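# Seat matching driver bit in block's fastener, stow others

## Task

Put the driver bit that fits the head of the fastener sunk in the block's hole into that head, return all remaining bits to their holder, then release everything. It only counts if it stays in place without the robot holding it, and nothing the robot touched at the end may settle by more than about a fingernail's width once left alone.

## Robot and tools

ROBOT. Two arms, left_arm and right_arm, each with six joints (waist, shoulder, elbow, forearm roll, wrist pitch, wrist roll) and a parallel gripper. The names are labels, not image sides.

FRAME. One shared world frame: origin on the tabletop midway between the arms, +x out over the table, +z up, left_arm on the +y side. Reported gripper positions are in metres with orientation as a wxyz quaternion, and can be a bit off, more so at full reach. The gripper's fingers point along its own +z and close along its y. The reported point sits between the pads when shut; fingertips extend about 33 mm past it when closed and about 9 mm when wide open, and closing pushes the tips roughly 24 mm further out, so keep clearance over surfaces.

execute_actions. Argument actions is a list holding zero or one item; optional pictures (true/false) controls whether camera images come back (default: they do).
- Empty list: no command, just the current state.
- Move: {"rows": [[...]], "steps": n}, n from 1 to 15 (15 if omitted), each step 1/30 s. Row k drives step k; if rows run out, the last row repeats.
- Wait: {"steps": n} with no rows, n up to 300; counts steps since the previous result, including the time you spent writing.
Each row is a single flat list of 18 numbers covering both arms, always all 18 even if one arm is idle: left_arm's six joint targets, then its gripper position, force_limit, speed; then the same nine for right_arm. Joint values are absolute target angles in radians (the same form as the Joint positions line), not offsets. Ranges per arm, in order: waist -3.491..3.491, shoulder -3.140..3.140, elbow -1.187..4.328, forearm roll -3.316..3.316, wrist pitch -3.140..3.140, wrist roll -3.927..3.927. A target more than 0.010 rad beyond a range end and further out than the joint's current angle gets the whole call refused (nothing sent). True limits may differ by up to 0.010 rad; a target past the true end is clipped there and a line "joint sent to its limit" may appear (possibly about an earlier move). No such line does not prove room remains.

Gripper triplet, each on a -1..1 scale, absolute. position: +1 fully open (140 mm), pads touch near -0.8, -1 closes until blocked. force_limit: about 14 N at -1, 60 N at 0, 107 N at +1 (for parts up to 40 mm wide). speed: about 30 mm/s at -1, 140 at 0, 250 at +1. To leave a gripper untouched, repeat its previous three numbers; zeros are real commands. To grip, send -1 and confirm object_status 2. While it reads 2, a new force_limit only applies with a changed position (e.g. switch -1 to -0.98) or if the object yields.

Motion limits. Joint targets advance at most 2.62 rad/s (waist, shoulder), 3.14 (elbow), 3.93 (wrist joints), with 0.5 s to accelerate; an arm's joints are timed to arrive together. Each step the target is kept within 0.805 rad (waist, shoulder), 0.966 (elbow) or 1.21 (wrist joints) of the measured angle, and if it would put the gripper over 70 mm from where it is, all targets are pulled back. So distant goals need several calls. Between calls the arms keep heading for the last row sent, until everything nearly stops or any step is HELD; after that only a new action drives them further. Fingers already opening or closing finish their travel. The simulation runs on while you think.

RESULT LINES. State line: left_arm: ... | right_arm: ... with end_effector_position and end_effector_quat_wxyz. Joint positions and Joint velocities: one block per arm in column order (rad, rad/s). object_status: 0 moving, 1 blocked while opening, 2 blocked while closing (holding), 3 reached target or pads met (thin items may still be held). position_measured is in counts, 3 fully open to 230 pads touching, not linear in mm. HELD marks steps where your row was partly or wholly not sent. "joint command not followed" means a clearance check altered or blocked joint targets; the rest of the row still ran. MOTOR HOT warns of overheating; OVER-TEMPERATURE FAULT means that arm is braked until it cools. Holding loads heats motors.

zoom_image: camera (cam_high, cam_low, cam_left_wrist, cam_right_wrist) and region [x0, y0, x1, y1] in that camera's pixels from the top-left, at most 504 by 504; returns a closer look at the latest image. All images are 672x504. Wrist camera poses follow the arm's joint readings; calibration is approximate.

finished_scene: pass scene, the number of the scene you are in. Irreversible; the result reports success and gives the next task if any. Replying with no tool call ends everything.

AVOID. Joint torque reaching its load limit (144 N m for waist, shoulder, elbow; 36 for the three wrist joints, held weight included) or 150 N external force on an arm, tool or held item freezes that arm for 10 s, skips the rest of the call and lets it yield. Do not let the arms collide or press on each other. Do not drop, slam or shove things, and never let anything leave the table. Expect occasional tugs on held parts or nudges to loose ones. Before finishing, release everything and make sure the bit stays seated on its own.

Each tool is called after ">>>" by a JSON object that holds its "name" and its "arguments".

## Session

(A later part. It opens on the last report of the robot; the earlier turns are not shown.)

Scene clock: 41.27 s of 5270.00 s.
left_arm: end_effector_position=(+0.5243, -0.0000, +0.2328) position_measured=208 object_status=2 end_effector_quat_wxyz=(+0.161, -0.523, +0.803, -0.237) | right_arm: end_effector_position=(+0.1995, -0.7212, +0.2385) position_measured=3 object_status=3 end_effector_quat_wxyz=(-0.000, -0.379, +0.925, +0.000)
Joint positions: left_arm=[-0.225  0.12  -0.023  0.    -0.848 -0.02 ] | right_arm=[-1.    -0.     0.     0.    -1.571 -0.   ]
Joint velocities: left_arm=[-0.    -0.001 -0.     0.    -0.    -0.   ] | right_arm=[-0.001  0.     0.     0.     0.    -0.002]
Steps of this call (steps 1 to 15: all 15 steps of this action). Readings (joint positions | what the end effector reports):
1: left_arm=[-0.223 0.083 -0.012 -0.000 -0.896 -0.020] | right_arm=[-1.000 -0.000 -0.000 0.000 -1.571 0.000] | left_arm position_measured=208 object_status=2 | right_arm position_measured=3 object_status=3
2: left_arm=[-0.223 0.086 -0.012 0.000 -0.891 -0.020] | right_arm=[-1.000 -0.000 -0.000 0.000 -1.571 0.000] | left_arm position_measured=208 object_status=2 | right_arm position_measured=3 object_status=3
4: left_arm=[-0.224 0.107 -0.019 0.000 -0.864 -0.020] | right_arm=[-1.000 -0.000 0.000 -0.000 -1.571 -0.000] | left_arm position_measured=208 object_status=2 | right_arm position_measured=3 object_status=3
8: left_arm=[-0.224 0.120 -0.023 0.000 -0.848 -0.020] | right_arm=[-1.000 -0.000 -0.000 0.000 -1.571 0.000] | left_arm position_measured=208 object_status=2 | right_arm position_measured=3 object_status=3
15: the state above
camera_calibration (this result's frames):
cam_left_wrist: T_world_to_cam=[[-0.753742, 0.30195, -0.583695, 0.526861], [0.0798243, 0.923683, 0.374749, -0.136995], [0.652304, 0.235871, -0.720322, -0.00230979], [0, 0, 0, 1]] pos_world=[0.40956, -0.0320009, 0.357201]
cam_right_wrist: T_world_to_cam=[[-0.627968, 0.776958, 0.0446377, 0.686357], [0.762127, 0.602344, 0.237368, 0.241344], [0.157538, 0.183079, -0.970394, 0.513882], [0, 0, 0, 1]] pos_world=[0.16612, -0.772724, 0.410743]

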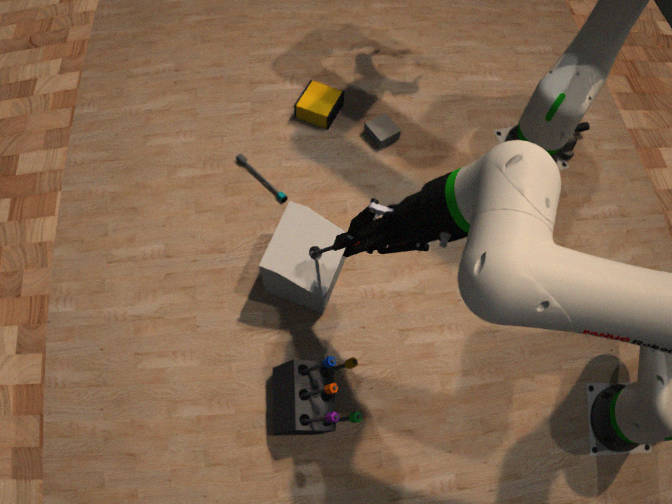

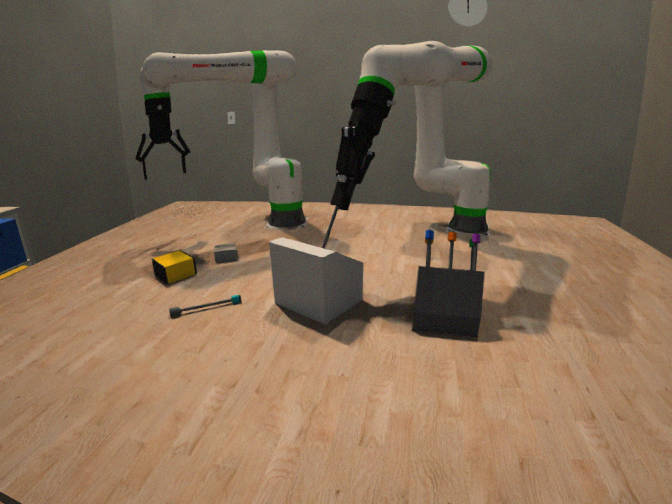

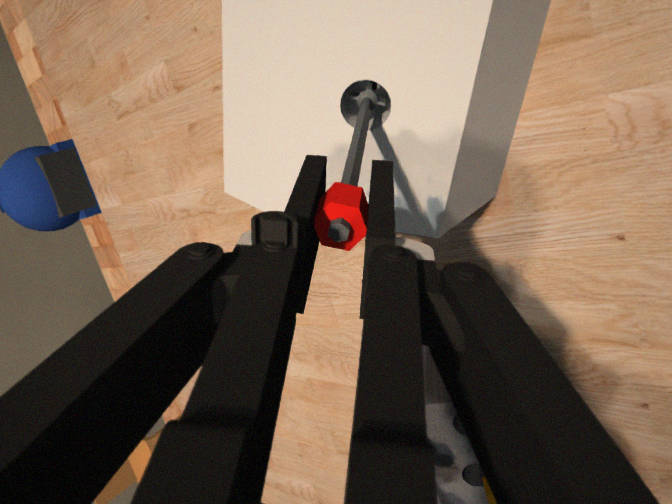

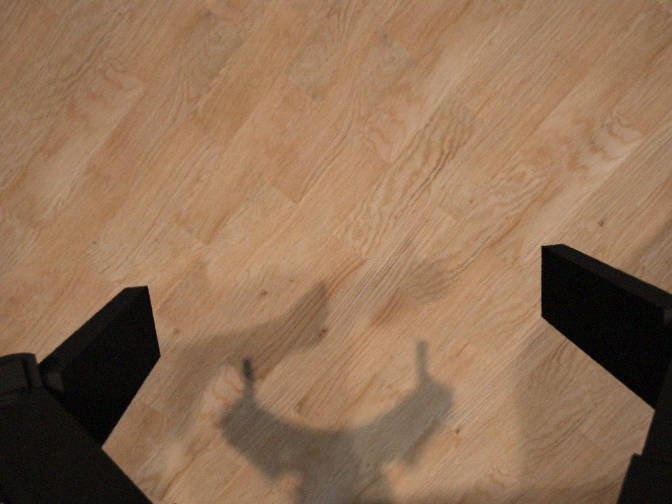

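>>> {"name": "execute_actions", "arguments": {"actions": [{"rows":[[-0.226,0.158,-0.03,0,-0.803,-0.02,-1,0,0,-1.0,0,0,0,-1.5708,0,1,0,0]]}]}}

>>> {"name": "zoom_image", "arguments": {"camera": "cam_left_wrist", "region": [310,60,430,150]}}

Scene clock: 42.30 s of 5270.00 s.
left_arm: end_effector_position=(+0.5351, -0.0057, +0.2113) position_measured=208 object_status=2 end_effector_quat_wxyz=(+0.160, -0.522, +0.804, -0.237) | right_arm: end_effector_position=(+0.1995, -0.7212, +0.2385) position_measured=3 object_status=3 end_effector_quat_wxyz=(-0.000, -0.379, +0.925, +0.000)
Joint positions: left_arm=[-0.226  0.158 -0.03   0.    -0.803 -0.02 ] | right_arm=[-1.    -0.    -0.     0.    -1.571 -0.   ]
Joint velocities: left_arm=[-0.    -0.    -0.    -0.002  0.     0.   ] | right_arm=[ 0.001  0.    -0.    -0.     0.     0.001]
Steps of this call (steps 1 to 15: the robot went on to your last target; step 16: nothing new was sent; steps 17 to 31: all 15 steps of this action). Readings (joint positions | what the end effector reports):
17: left_arm=[-0.225 0.120 -0.023 0.000 -0.848 -0.020] | right_arm=[-1.000 -0.000 0.000 0.000 -1.571 -0.000] | left_arm position_measured=208 object_status=2 | right_arm position_measured=3 object_status=3
18: left_arm=[-0.225 0.123 -0.023 0.000 -0.844 -0.020] | right_arm=[-1.000 -0.000 0.000 0.000 -1.571 -0.000] | left_arm position_measured=208 object_status=2 | right_arm position_measured=3 object_status=3
20: left_arm=[-0.225 0.144 -0.027 0.000 -0.819 -0.020] | right_arm=[-1.000 -0.000 0.000 0.000 -1.571 -0.000] | left_arm position_measured=208 object_status=2 | right_arm position_measured=3 object_status=3
24: left_arm=[-0.226 0.158 -0.030 0.000 -0.803 -0.020] | right_arm=[-1.000 -0.000 0.000 -0.000 -1.571 0.000] | left_arm position_measured=208 object_status=2 | right_arm position_measured=3 object_status=3
31: the state above
camera_calibration (this result's frames):
cam_left_wrist: T_world_to_cam=[[-0.753508, 0.303179, -0.583359, 0.52392], [0.0813585, 0.923502, 0.374867, -0.125434], [0.652385, 0.235004, -0.720533, -0.0235092], [0, 0, 0, 1]] pos_world=[0.42032, -0.0374778, 0.335716]
cam_right_wrist: T_world_to_cam=[[-0.627968, 0.776958, 0.0446379, 0.686357], [0.762127, 0.602344, 0.237368, 0.241344], [0.157538, 0.183079, -0.970394, 0.513882], [0, 0, 0, 1]] pos_world=[0.16612, -0.772723, 0.410743]

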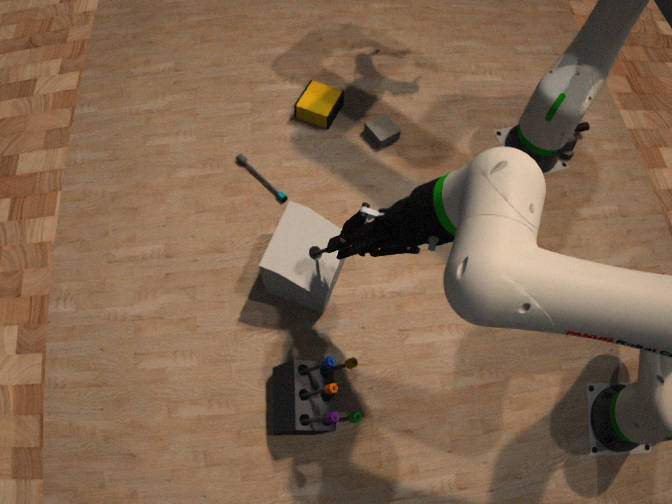

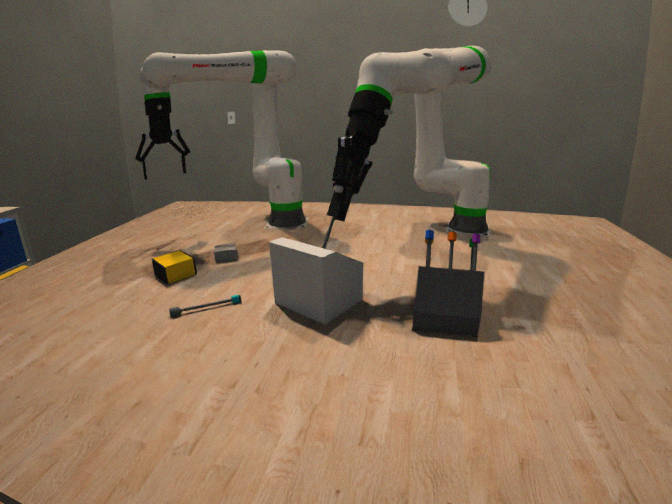

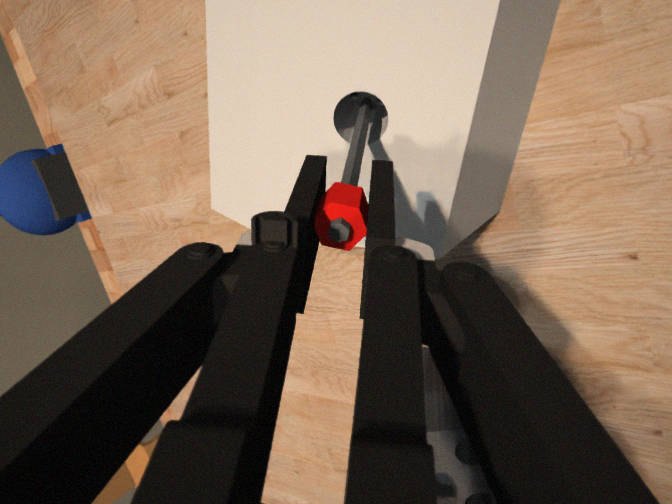

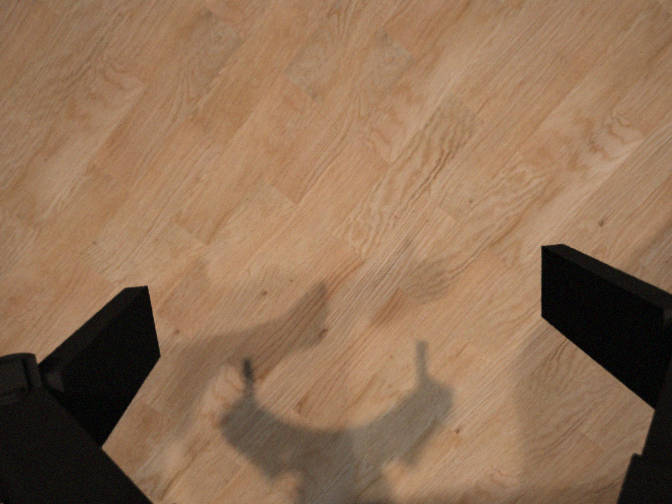

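Region (310, 60, 430, 150) of cam_left_wrist's 672x504 image, scaled by 4.200, with more detail than that image has; it fills the top 378 rows of this view, and the rest is white.

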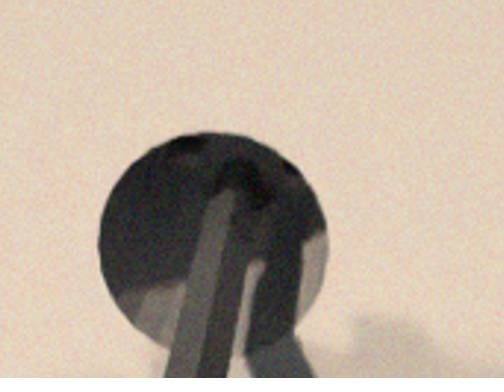

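>>> {"name": "execute_actions", "arguments": {"actions": [{"rows":[[-0.227,0.182,-0.033,0,-0.776,-0.02,-1,0,0,-1.0,0,0,0,-1.5708,0,1,0,0]]}]}}

Scene clock: 43.47 s of 5270.00 s.
left_arm: end_effector_position=(+0.5415, -0.0090, +0.1981) position_measured=208 object_status=2 end_effector_quat_wxyz=(+0.160, -0.522, +0.804, -0.237) | right_arm: end_effector_position=(+0.1995, -0.7212, +0.2385) position_measured=3 object_status=3 end_effector_quat_wxyz=(-0.000, -0.379, +0.925, +0.000)
Joint positions: left_arm=[-0.227  0.182 -0.033 -0.    -0.776 -0.02 ] | right_arm=[-1.    -0.     0.     0.    -1.571  0.   ]
Joint velocities: left_arm=[ 0.    -0.001  0.001 -0.     0.    -0.   ] | right_arm=[ 0.     0.     0.001 -0.    -0.    -0.001]
Steps of this call (steps 1 to 15: the robot went on to your last target; steps 16 to 20: nothing new was sent; steps 21 to 35: all 15 steps of this action). Readings (joint positions | what the end effector reports):
21: left_arm=[-0.226 0.158 -0.030 0.000 -0.803 -0.020] | right_arm=[-1.000 -0.000 0.000 0.000 -1.571 -0.000] | left_arm position_measured=208 object_status=2 | right_arm position_measured=3 object_status=3
22: left_arm=[-0.226 0.161 -0.030 0.000 -0.799 -0.020] | right_arm=[-1.000 -0.000 0.000 0.000 -1.571 -0.000] | left_arm position_measured=208 object_status=2 | right_arm position_measured=3 object_status=3
24: left_arm=[-0.227 0.178 -0.033 -0.000 -0.781 -0.020] | right_arm=[-1.000 -0.000 0.000 0.000 -1.571 -0.000] | left_arm position_measured=208 object_status=2 | right_arm position_measured=3 object_status=3
28: left_arm=[-0.227 0.182 -0.033 -0.000 -0.776 -0.020] | right_arm=[-1.000 -0.000 0.000 0.000 -1.571 0.000] | left_arm position_measured=208 object_status=2 | right_arm position_measured=3 object_status=3
35: the state above
camera_calibration (this result's frames):
cam_left_wrist: T_world_to_cam=[[-0.753208, 0.304118, -0.583257, 0.521898], [0.0823272, 0.923316, 0.375113, -0.118498], [0.65261, 0.234521, -0.720486, -0.0364876], [0, 0, 0, 1]] pos_world=[0.426666, -0.0407506, 0.322563]
cam_right_wrist: T_world_to_cam=[[-0.627968, 0.776958, 0.0446378, 0.686357], [0.762127, 0.602344, 0.237368, 0.241344], [0.157538, 0.183079, -0.970394, 0.513882], [0, 0, 0, 1]] pos_world=[0.16612, -0.772724, 0.410743]

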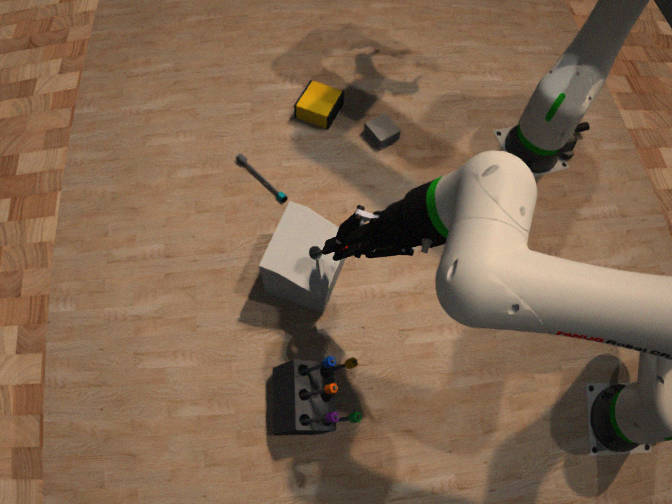

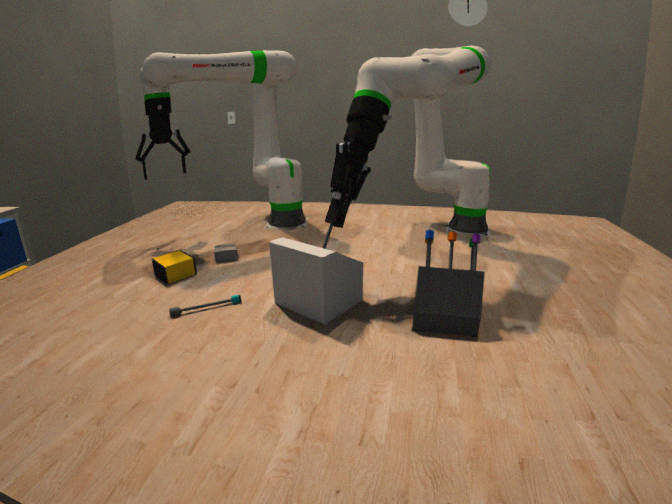

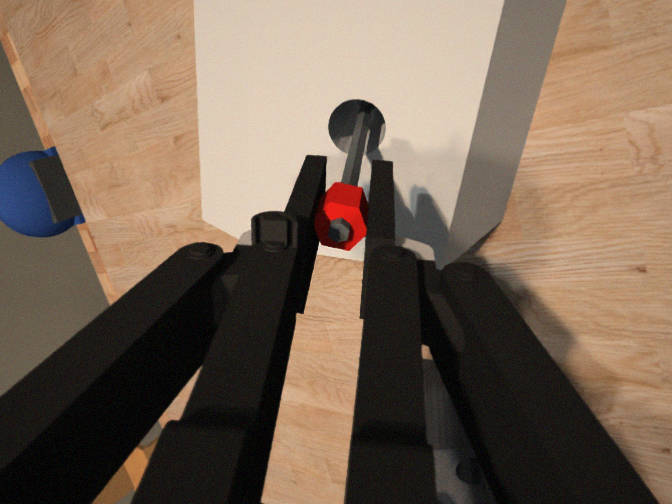

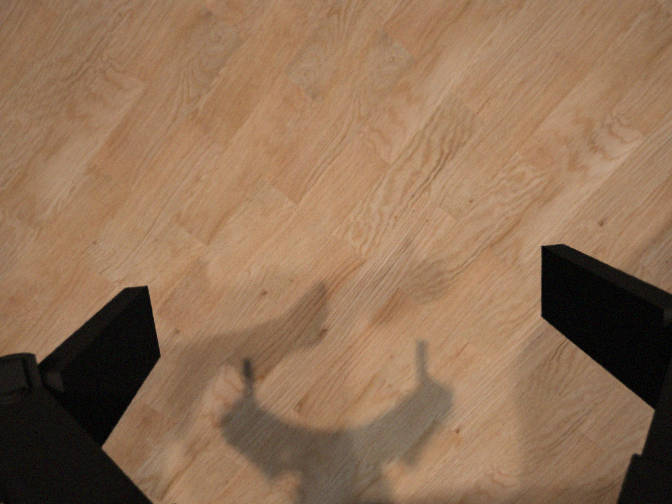

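>>> {"name": "execute_actions", "arguments": {"actions": [{"rows":[[-0.2275,0.2,-0.032,0,-0.759,-0.02,-1,0,0,-1.0,0,0,0,-1.5708,0,1,0,0]]}]}}

Scene clock: 44.67 s of 5270.00 s.
left_arm: end_effector_position=(+0.5465, -0.0116, +0.1897) position_measured=208 object_status=2 end_effector_quat_wxyz=(+0.160, -0.521, +0.804, -0.237) | right_arm: end_effector_position=(+0.1995, -0.7212, +0.2385) position_measured=3 object_status=3 end_effector_quat_wxyz=(-0.000, -0.379, +0.925, +0.000)
Joint positions: left_arm=[-0.228  0.2   -0.032  0.    -0.759 -0.02 ] | right_arm=[-1.    -0.    -0.     0.    -1.571  0.   ]
Joint velocities: left_arm=[ 0.    -0.001  0.    -0.001  0.     0.   ] | right_arm=[ 0.001  0.    -0.001  0.     0.001 -0.001]
Steps of this call (steps 1 to 15: the robot went on to your last target; steps 16 to 21: nothing new was sent; steps 22 to 36: all 15 steps of this action). Readings (joint positions | what the end effector reports):
22: left_arm=[-0.227 0.182 -0.033 0.000 -0.776 -0.020] | right_arm=[-1.000 -0.000 0.000 0.000 -1.571 0.000] | left_arm position_measured=208 object_status=2 | right_arm position_measured=3 object_status=3
23: left_arm=[-0.227 0.185 -0.033 0.000 -0.772 -0.020] | right_arm=[-1.000 -0.000 -0.000 0.000 -1.571 -0.000] | left_arm position_measured=208 object_status=2 | right_arm position_measured=3 object_status=3
25: left_arm=[-0.227 0.198 -0.032 0.000 -0.761 -0.020] | right_arm=[-1.000 -0.000 0.000 0.000 -1.571 0.000] | left_arm position_measured=208 object_status=2 | right_arm position_measured=3 object_status=3
29: left_arm=[-0.228 0.200 -0.032 0.000 -0.759 -0.020] | right_arm=[-1.000 -0.000 -0.000 0.000 -1.571 0.000] | left_arm position_measured=208 object_status=2 | right_arm position_measured=3 object_status=3
36: the state above
camera_calibration (this result's frames):
cam_left_wrist: T_world_to_cam=[[-0.753076, 0.304221, -0.583374, 0.521522], [0.0827179, 0.92342, 0.37477, -0.113515], [0.652713, 0.233975, -0.720571, -0.0452494], [0, 0, 0, 1]] pos_world=[0.431671, -0.0432485, 0.314179]
cam_right_wrist: T_world_to_cam=[[-0.627968, 0.776958, 0.0446379, 0.686357], [0.762127, 0.602344, 0.237368, 0.241344], [0.157538, 0.183079, -0.970394, 0.513882], [0, 0, 0, 1]] pos_world=[0.16612, -0.772724, 0.410743]

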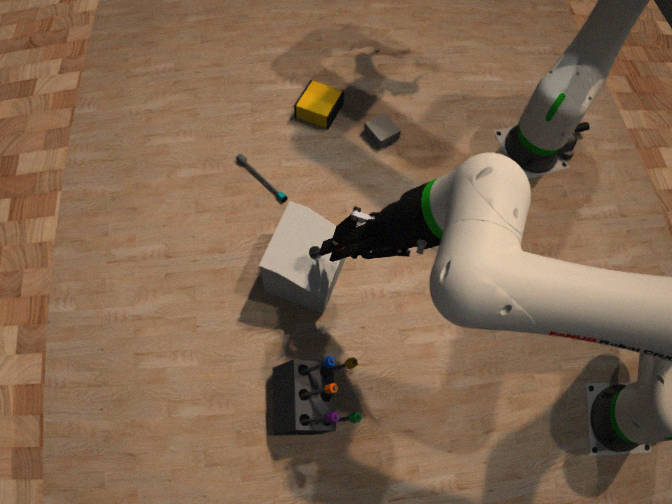

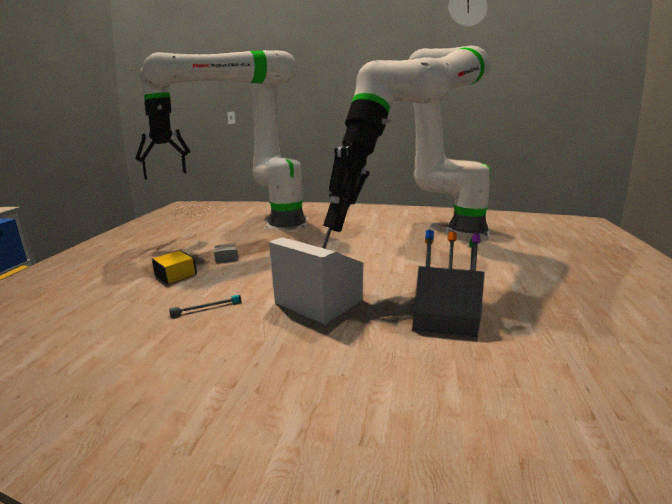

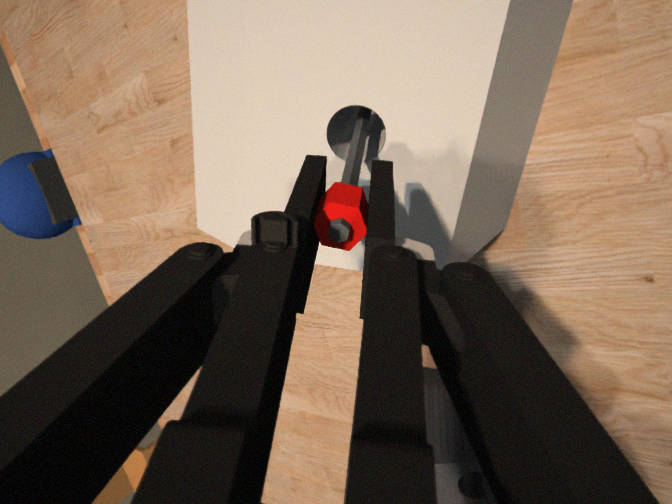

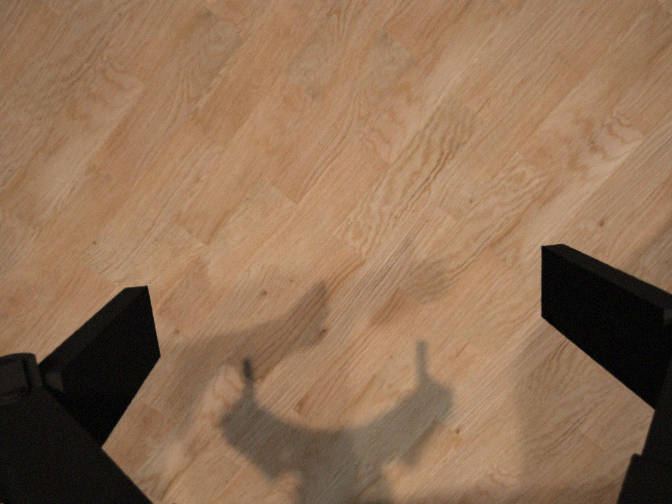

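>>> {"name": "execute_actions", "arguments": {"actions": [{"rows":[[-0.228,0.211,-0.032,0,-0.748,-0.02,-1,0,0,-1.0,0,0,0,-1.5708,0,1,0,0]]}]}}

Scene clock: 45.47 s of 5270.00 s.
left_arm: end_effector_position=(+0.5494, -0.0131, +0.1842) position_measured=208 object_status=2 end_effector_quat_wxyz=(+0.160, -0.521, +0.804, -0.237) | right_arm: end_effector_position=(+0.1995, -0.7212, +0.2385) position_measured=3 object_status=3 end_effector_quat_wxyz=(-0.000, -0.379, +0.925, +0.000)
Joint positions: left_arm=[-0.228  0.211 -0.032 -0.    -0.748 -0.02 ] | right_arm=[-1.    -0.    -0.     0.    -1.571 -0.   ]
Joint velocities: left_arm=[-0.     0.001 -0.    -0.001  0.001 -0.   ] | right_arm=[-0.     0.     0.    -0.     0.001 -0.   ]
Steps of this call (steps 1 to 9: the robot went on to your last target; steps 10 to 24: all 15 steps of this action). Readings (joint positions | what the end effector reports):
10: left_arm=[-0.228 0.200 -0.032 0.000 -0.759 -0.020] | right_arm=[-1.000 -0.000 0.000 0.000 -1.571 -0.000] | left_arm position_measured=208 object_status=2 | right_arm position_measured=3 object_status=3
11: left_arm=[-0.228 0.203 -0.032 0.000 -0.755 -0.020] | right_arm=[-1.000 -0.000 0.000 -0.000 -1.571 -0.000] | left_arm position_measured=208 object_status=2 | right_arm position_measured=3 object_status=3
13: left_arm=[-0.228 0.210 -0.032 -0.000 -0.749 -0.020] | right_arm=[-1.000 -0.000 -0.000 0.000 -1.571 -0.000] | left_arm position_measured=208 object_status=2 | right_arm position_measured=3 object_status=3
17: left_arm=[-0.228 0.211 -0.032 -0.000 -0.748 -0.020] | right_arm=[-1.000 -0.000 0.000 0.000 -1.571 -0.000] | left_arm position_measured=208 object_status=2 | right_arm position_measured=3 object_status=3
24: the state above
camera_calibration (this result's frames):
cam_left_wrist: T_world_to_cam=[[-0.752802, 0.304793, -0.58343, 0.520811], [0.0831779, 0.923281, 0.375012, -0.110582], [0.652971, 0.233782, -0.7204, -0.0509326], [0, 0, 0, 1]] pos_world=[0.434523, -0.044734, 0.308634]
cam_right_wrist: T_world_to_cam=[[-0.627968, 0.776958, 0.0446379, 0.686357], [0.762128, 0.602344, 0.237368, 0.241344], [0.157538, 0.183079, -0.970394, 0.513882], [0, 0, 0, 1]] pos_world=[0.166119, -0.772724, 0.410743]

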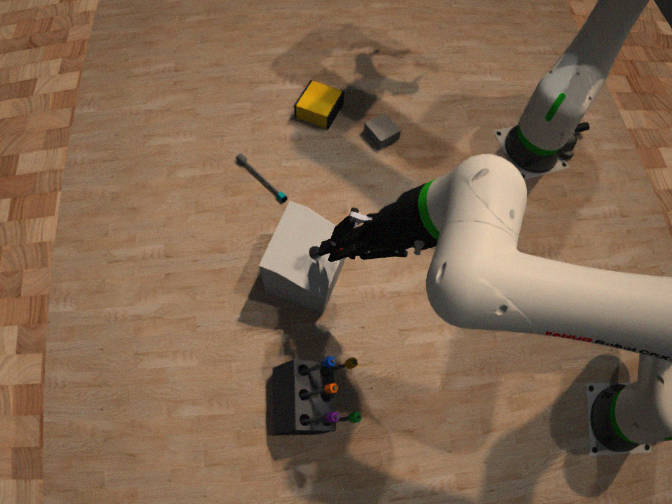

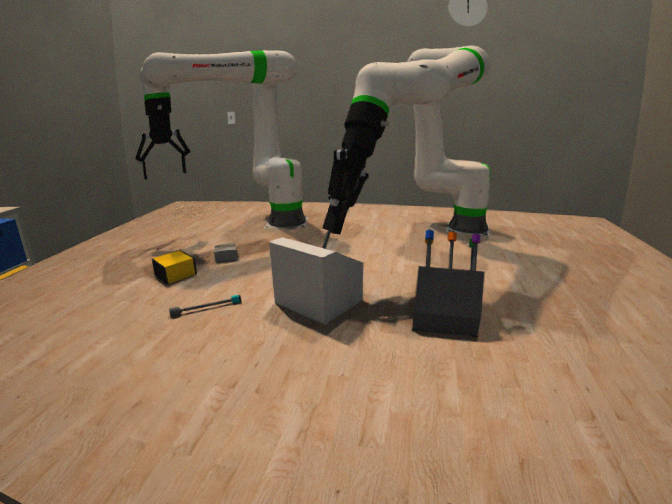

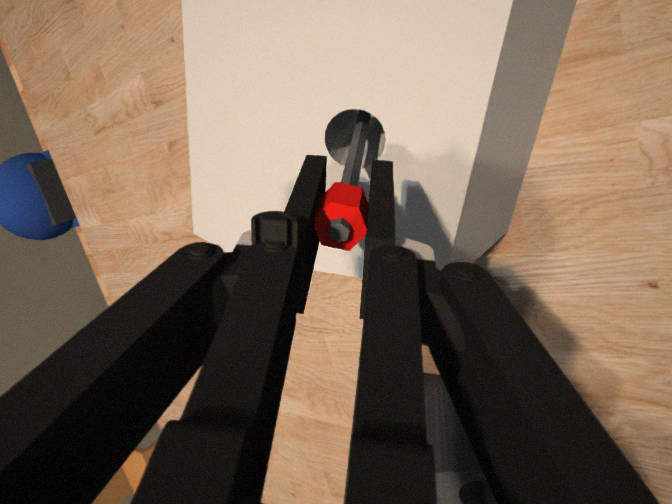

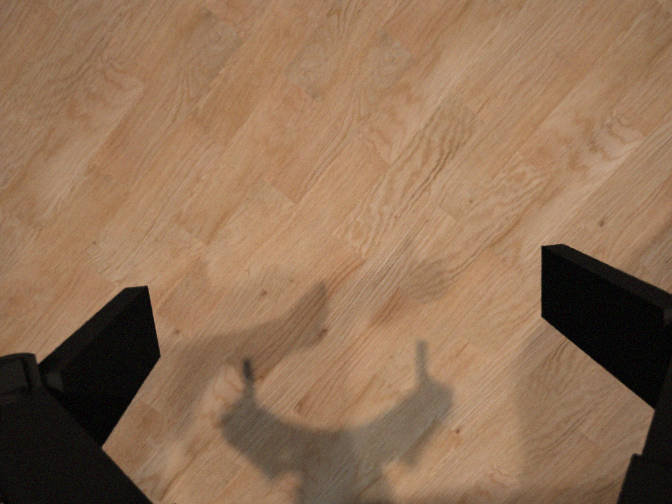

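>>> {"name": "execute_actions", "arguments": {"actions": [{"rows":[[-0.2285,0.222,-0.032,0,-0.737,-0.02,-1,0,0,-1.0,0,0,0,-1.5708,0,1,0,0]]}]}}

Scene clock: 46.23 s of 5270.00 s.
left_arm: end_effector_position=(+0.5521, -0.0148, +0.1788) position_measured=208 object_status=2 end_effector_quat_wxyz=(+0.160, -0.521, +0.804, -0.237) | right_arm: end_effector_position=(+0.1995, -0.7212, +0.2385) position_measured=3 object_status=3 end_effector_quat_wxyz=(-0.000, -0.379, +0.925, +0.000)
Joint positions: left_arm=[-0.229  0.222 -0.032  0.    -0.737 -0.02 ] | right_arm=[-1.    -0.     0.     0.    -1.571 -0.   ]
Joint velocities: left_arm=[-0. -0.  0.  0.  0. -0.] | right_arm=[ 0.001 -0.    -0.001  0.    -0.001  0.001]
Steps of this call (steps 1 to 8: the robot went on to your last target; steps 9 to 23: all 15 steps of this action). Readings (joint positions | what the end effector reports):
9: left_arm=[-0.228 0.211 -0.032 -0.000 -0.748 -0.020] | right_arm=[-1.000 -0.000 0.000 0.000 -1.571 0.000] | left_arm position_measured=208 object_status=2 | right_arm position_measured=3 object_status=3
10: left_arm=[-0.228 0.214 -0.032 0.000 -0.744 -0.020] | right_arm=[-1.000 -0.000 -0.000 -0.000 -1.571 0.000] | left_arm position_measured=208 object_status=2 | right_arm position_measured=3 object_status=3
12: left_arm=[-0.228 0.221 -0.032 0.000 -0.738 -0.020] | right_arm=[-1.000 -0.000 0.000 0.000 -1.571 0.000] | left_arm position_measured=208 object_status=2 | right_arm position_measured=3 object_status=3
16: left_arm=[-0.228 0.222 -0.032 0.000 -0.737 -0.020] | right_arm=[-1.000 -0.000 0.000 0.000 -1.571 0.000] | left_arm position_measured=208 object_status=2 | right_arm position_measured=3 object_status=3
23: the state above
camera_calibration (this result's frames):
cam_left_wrist: T_world_to_cam=[[-0.752712, 0.304913, -0.583483, 0.520162], [0.083585, 0.92337, 0.374701, -0.107418], [0.653022, 0.233272, -0.720518, -0.0563016], [0, 0, 0, 1]] pos_world=[0.437277, -0.0462835, 0.303189]
cam_right_wrist: T_world_to_cam=[[-0.627968, 0.776958, 0.0446376, 0.686357], [0.762128, 0.602344, 0.237368, 0.241344], [0.157538, 0.183079, -0.970394, 0.513882], [0, 0, 0, 1]] pos_world=[0.166119, -0.772724, 0.410743]

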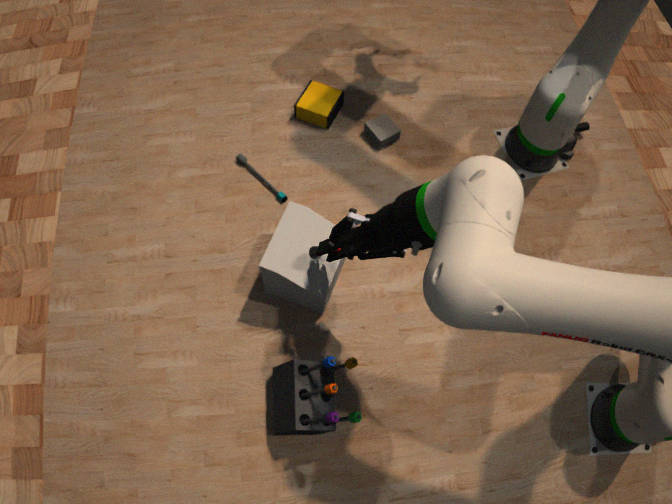

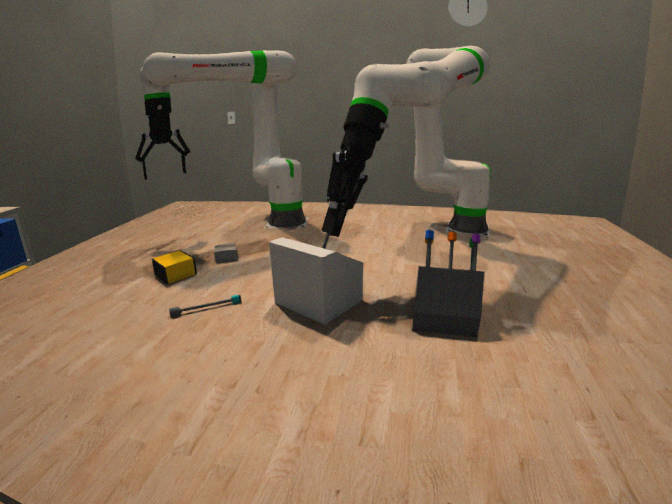

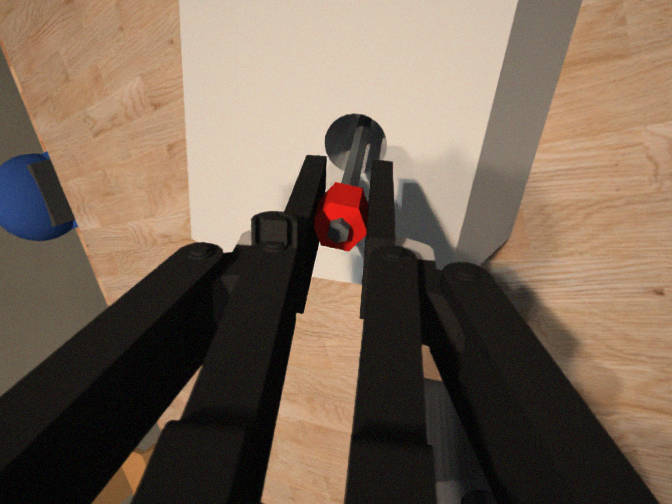

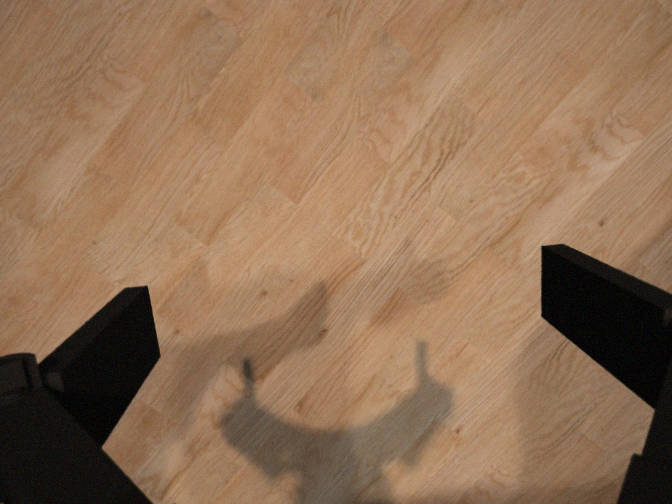

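>>> {"name": "execute_actions", "arguments": {"actions": [{"rows":[[-0.229,0.231,-0.032,0,-0.728,-0.02,-1,0,0,-1.0,0,0,0,-1.5708,0,1,0,0]]}]}}

Scene clock: 47.10 s of 5270.00 s.
left_arm: end_effector_position=(+0.5544, -0.0161, +0.1741) position_measured=208 object_status=2 end_effector_quat_wxyz=(+0.160, -0.521, +0.804, -0.237) | right_arm: end_effector_position=(+0.1995, -0.7212, +0.2385) position_measured=3 object_status=3 end_effector_quat_wxyz=(-0.000, -0.379, +0.925, +0.000)
Joint positions: left_arm=[-0.229  0.231 -0.032  0.    -0.728 -0.02 ] | right_arm=[-1.    -0.    -0.     0.    -1.571 -0.   ]
Joint velocities: left_arm=[ 0.    -0.     0.     0.001  0.     0.   ] | right_arm=[-0.     0.     0.001 -0.001  0.    -0.   ]
Steps of this call (steps 1 to 11: the robot went on to your last target; steps 12 to 26: all 15 steps of this action). Readings (joint positions | what the end effector reports):
12: left_arm=[-0.229 0.222 -0.032 0.000 -0.737 -0.020] | right_arm=[-1.000 -0.000 0.000 0.000 -1.571 0.000] | left_arm position_measured=208 object_status=2 | right_arm position_measured=3 object_status=3
13: left_arm=[-0.229 0.225 -0.032 0.000 -0.734 -0.020] | right_arm=[-1.000 -0.000 0.000 0.000 -1.571 -0.000] | left_arm position_measured=208 object_status=2 | right_arm position_measured=3 object_status=3
15: left_arm=[-0.229 0.230 -0.031 0.000 -0.728 -0.020] | right_arm=[-1.000 -0.000 0.000 -0.000 -1.571 -0.000] | left_arm position_measured=208 object_status=2 | right_arm position_measured=3 object_status=3
19: left_arm=[-0.229 0.231 -0.032 0.000 -0.728 -0.020] | right_arm=[-1.000 -0.000 0.000 0.000 -1.571 -0.000] | left_arm position_measured=208 object_status=2 | right_arm position_measured=3 object_status=3
26: the state above
camera_calibration (this result's frames):
cam_left_wrist: T_world_to_cam=[[-0.752542, 0.305422, -0.583436, 0.519407], [0.0840855, 0.923261, 0.374859, -0.104988], [0.653154, 0.233039, -0.720474, -0.0608766], [0, 0, 0, 1]] pos_world=[0.439466, -0.0475208, 0.298537]
cam_right_wrist: T_world_to_cam=[[-0.627968, 0.776958, 0.0446376, 0.686357], [0.762127, 0.602344, 0.237368, 0.241344], [0.157538, 0.183079, -0.970394, 0.513882], [0, 0, 0, 1]] pos_world=[0.16612, -0.772723, 0.410743]

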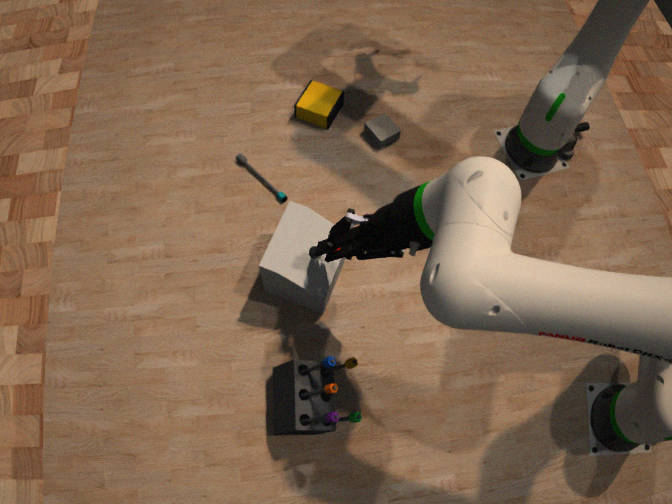

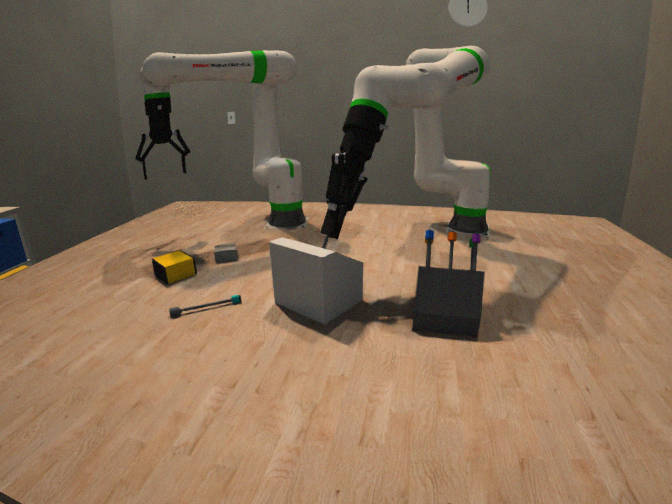

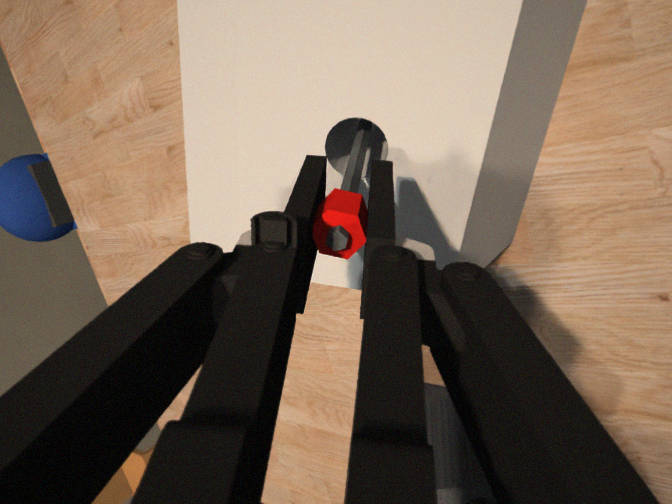

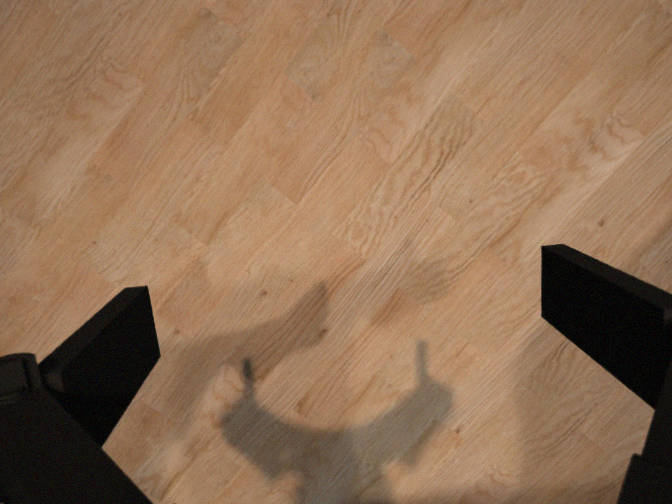

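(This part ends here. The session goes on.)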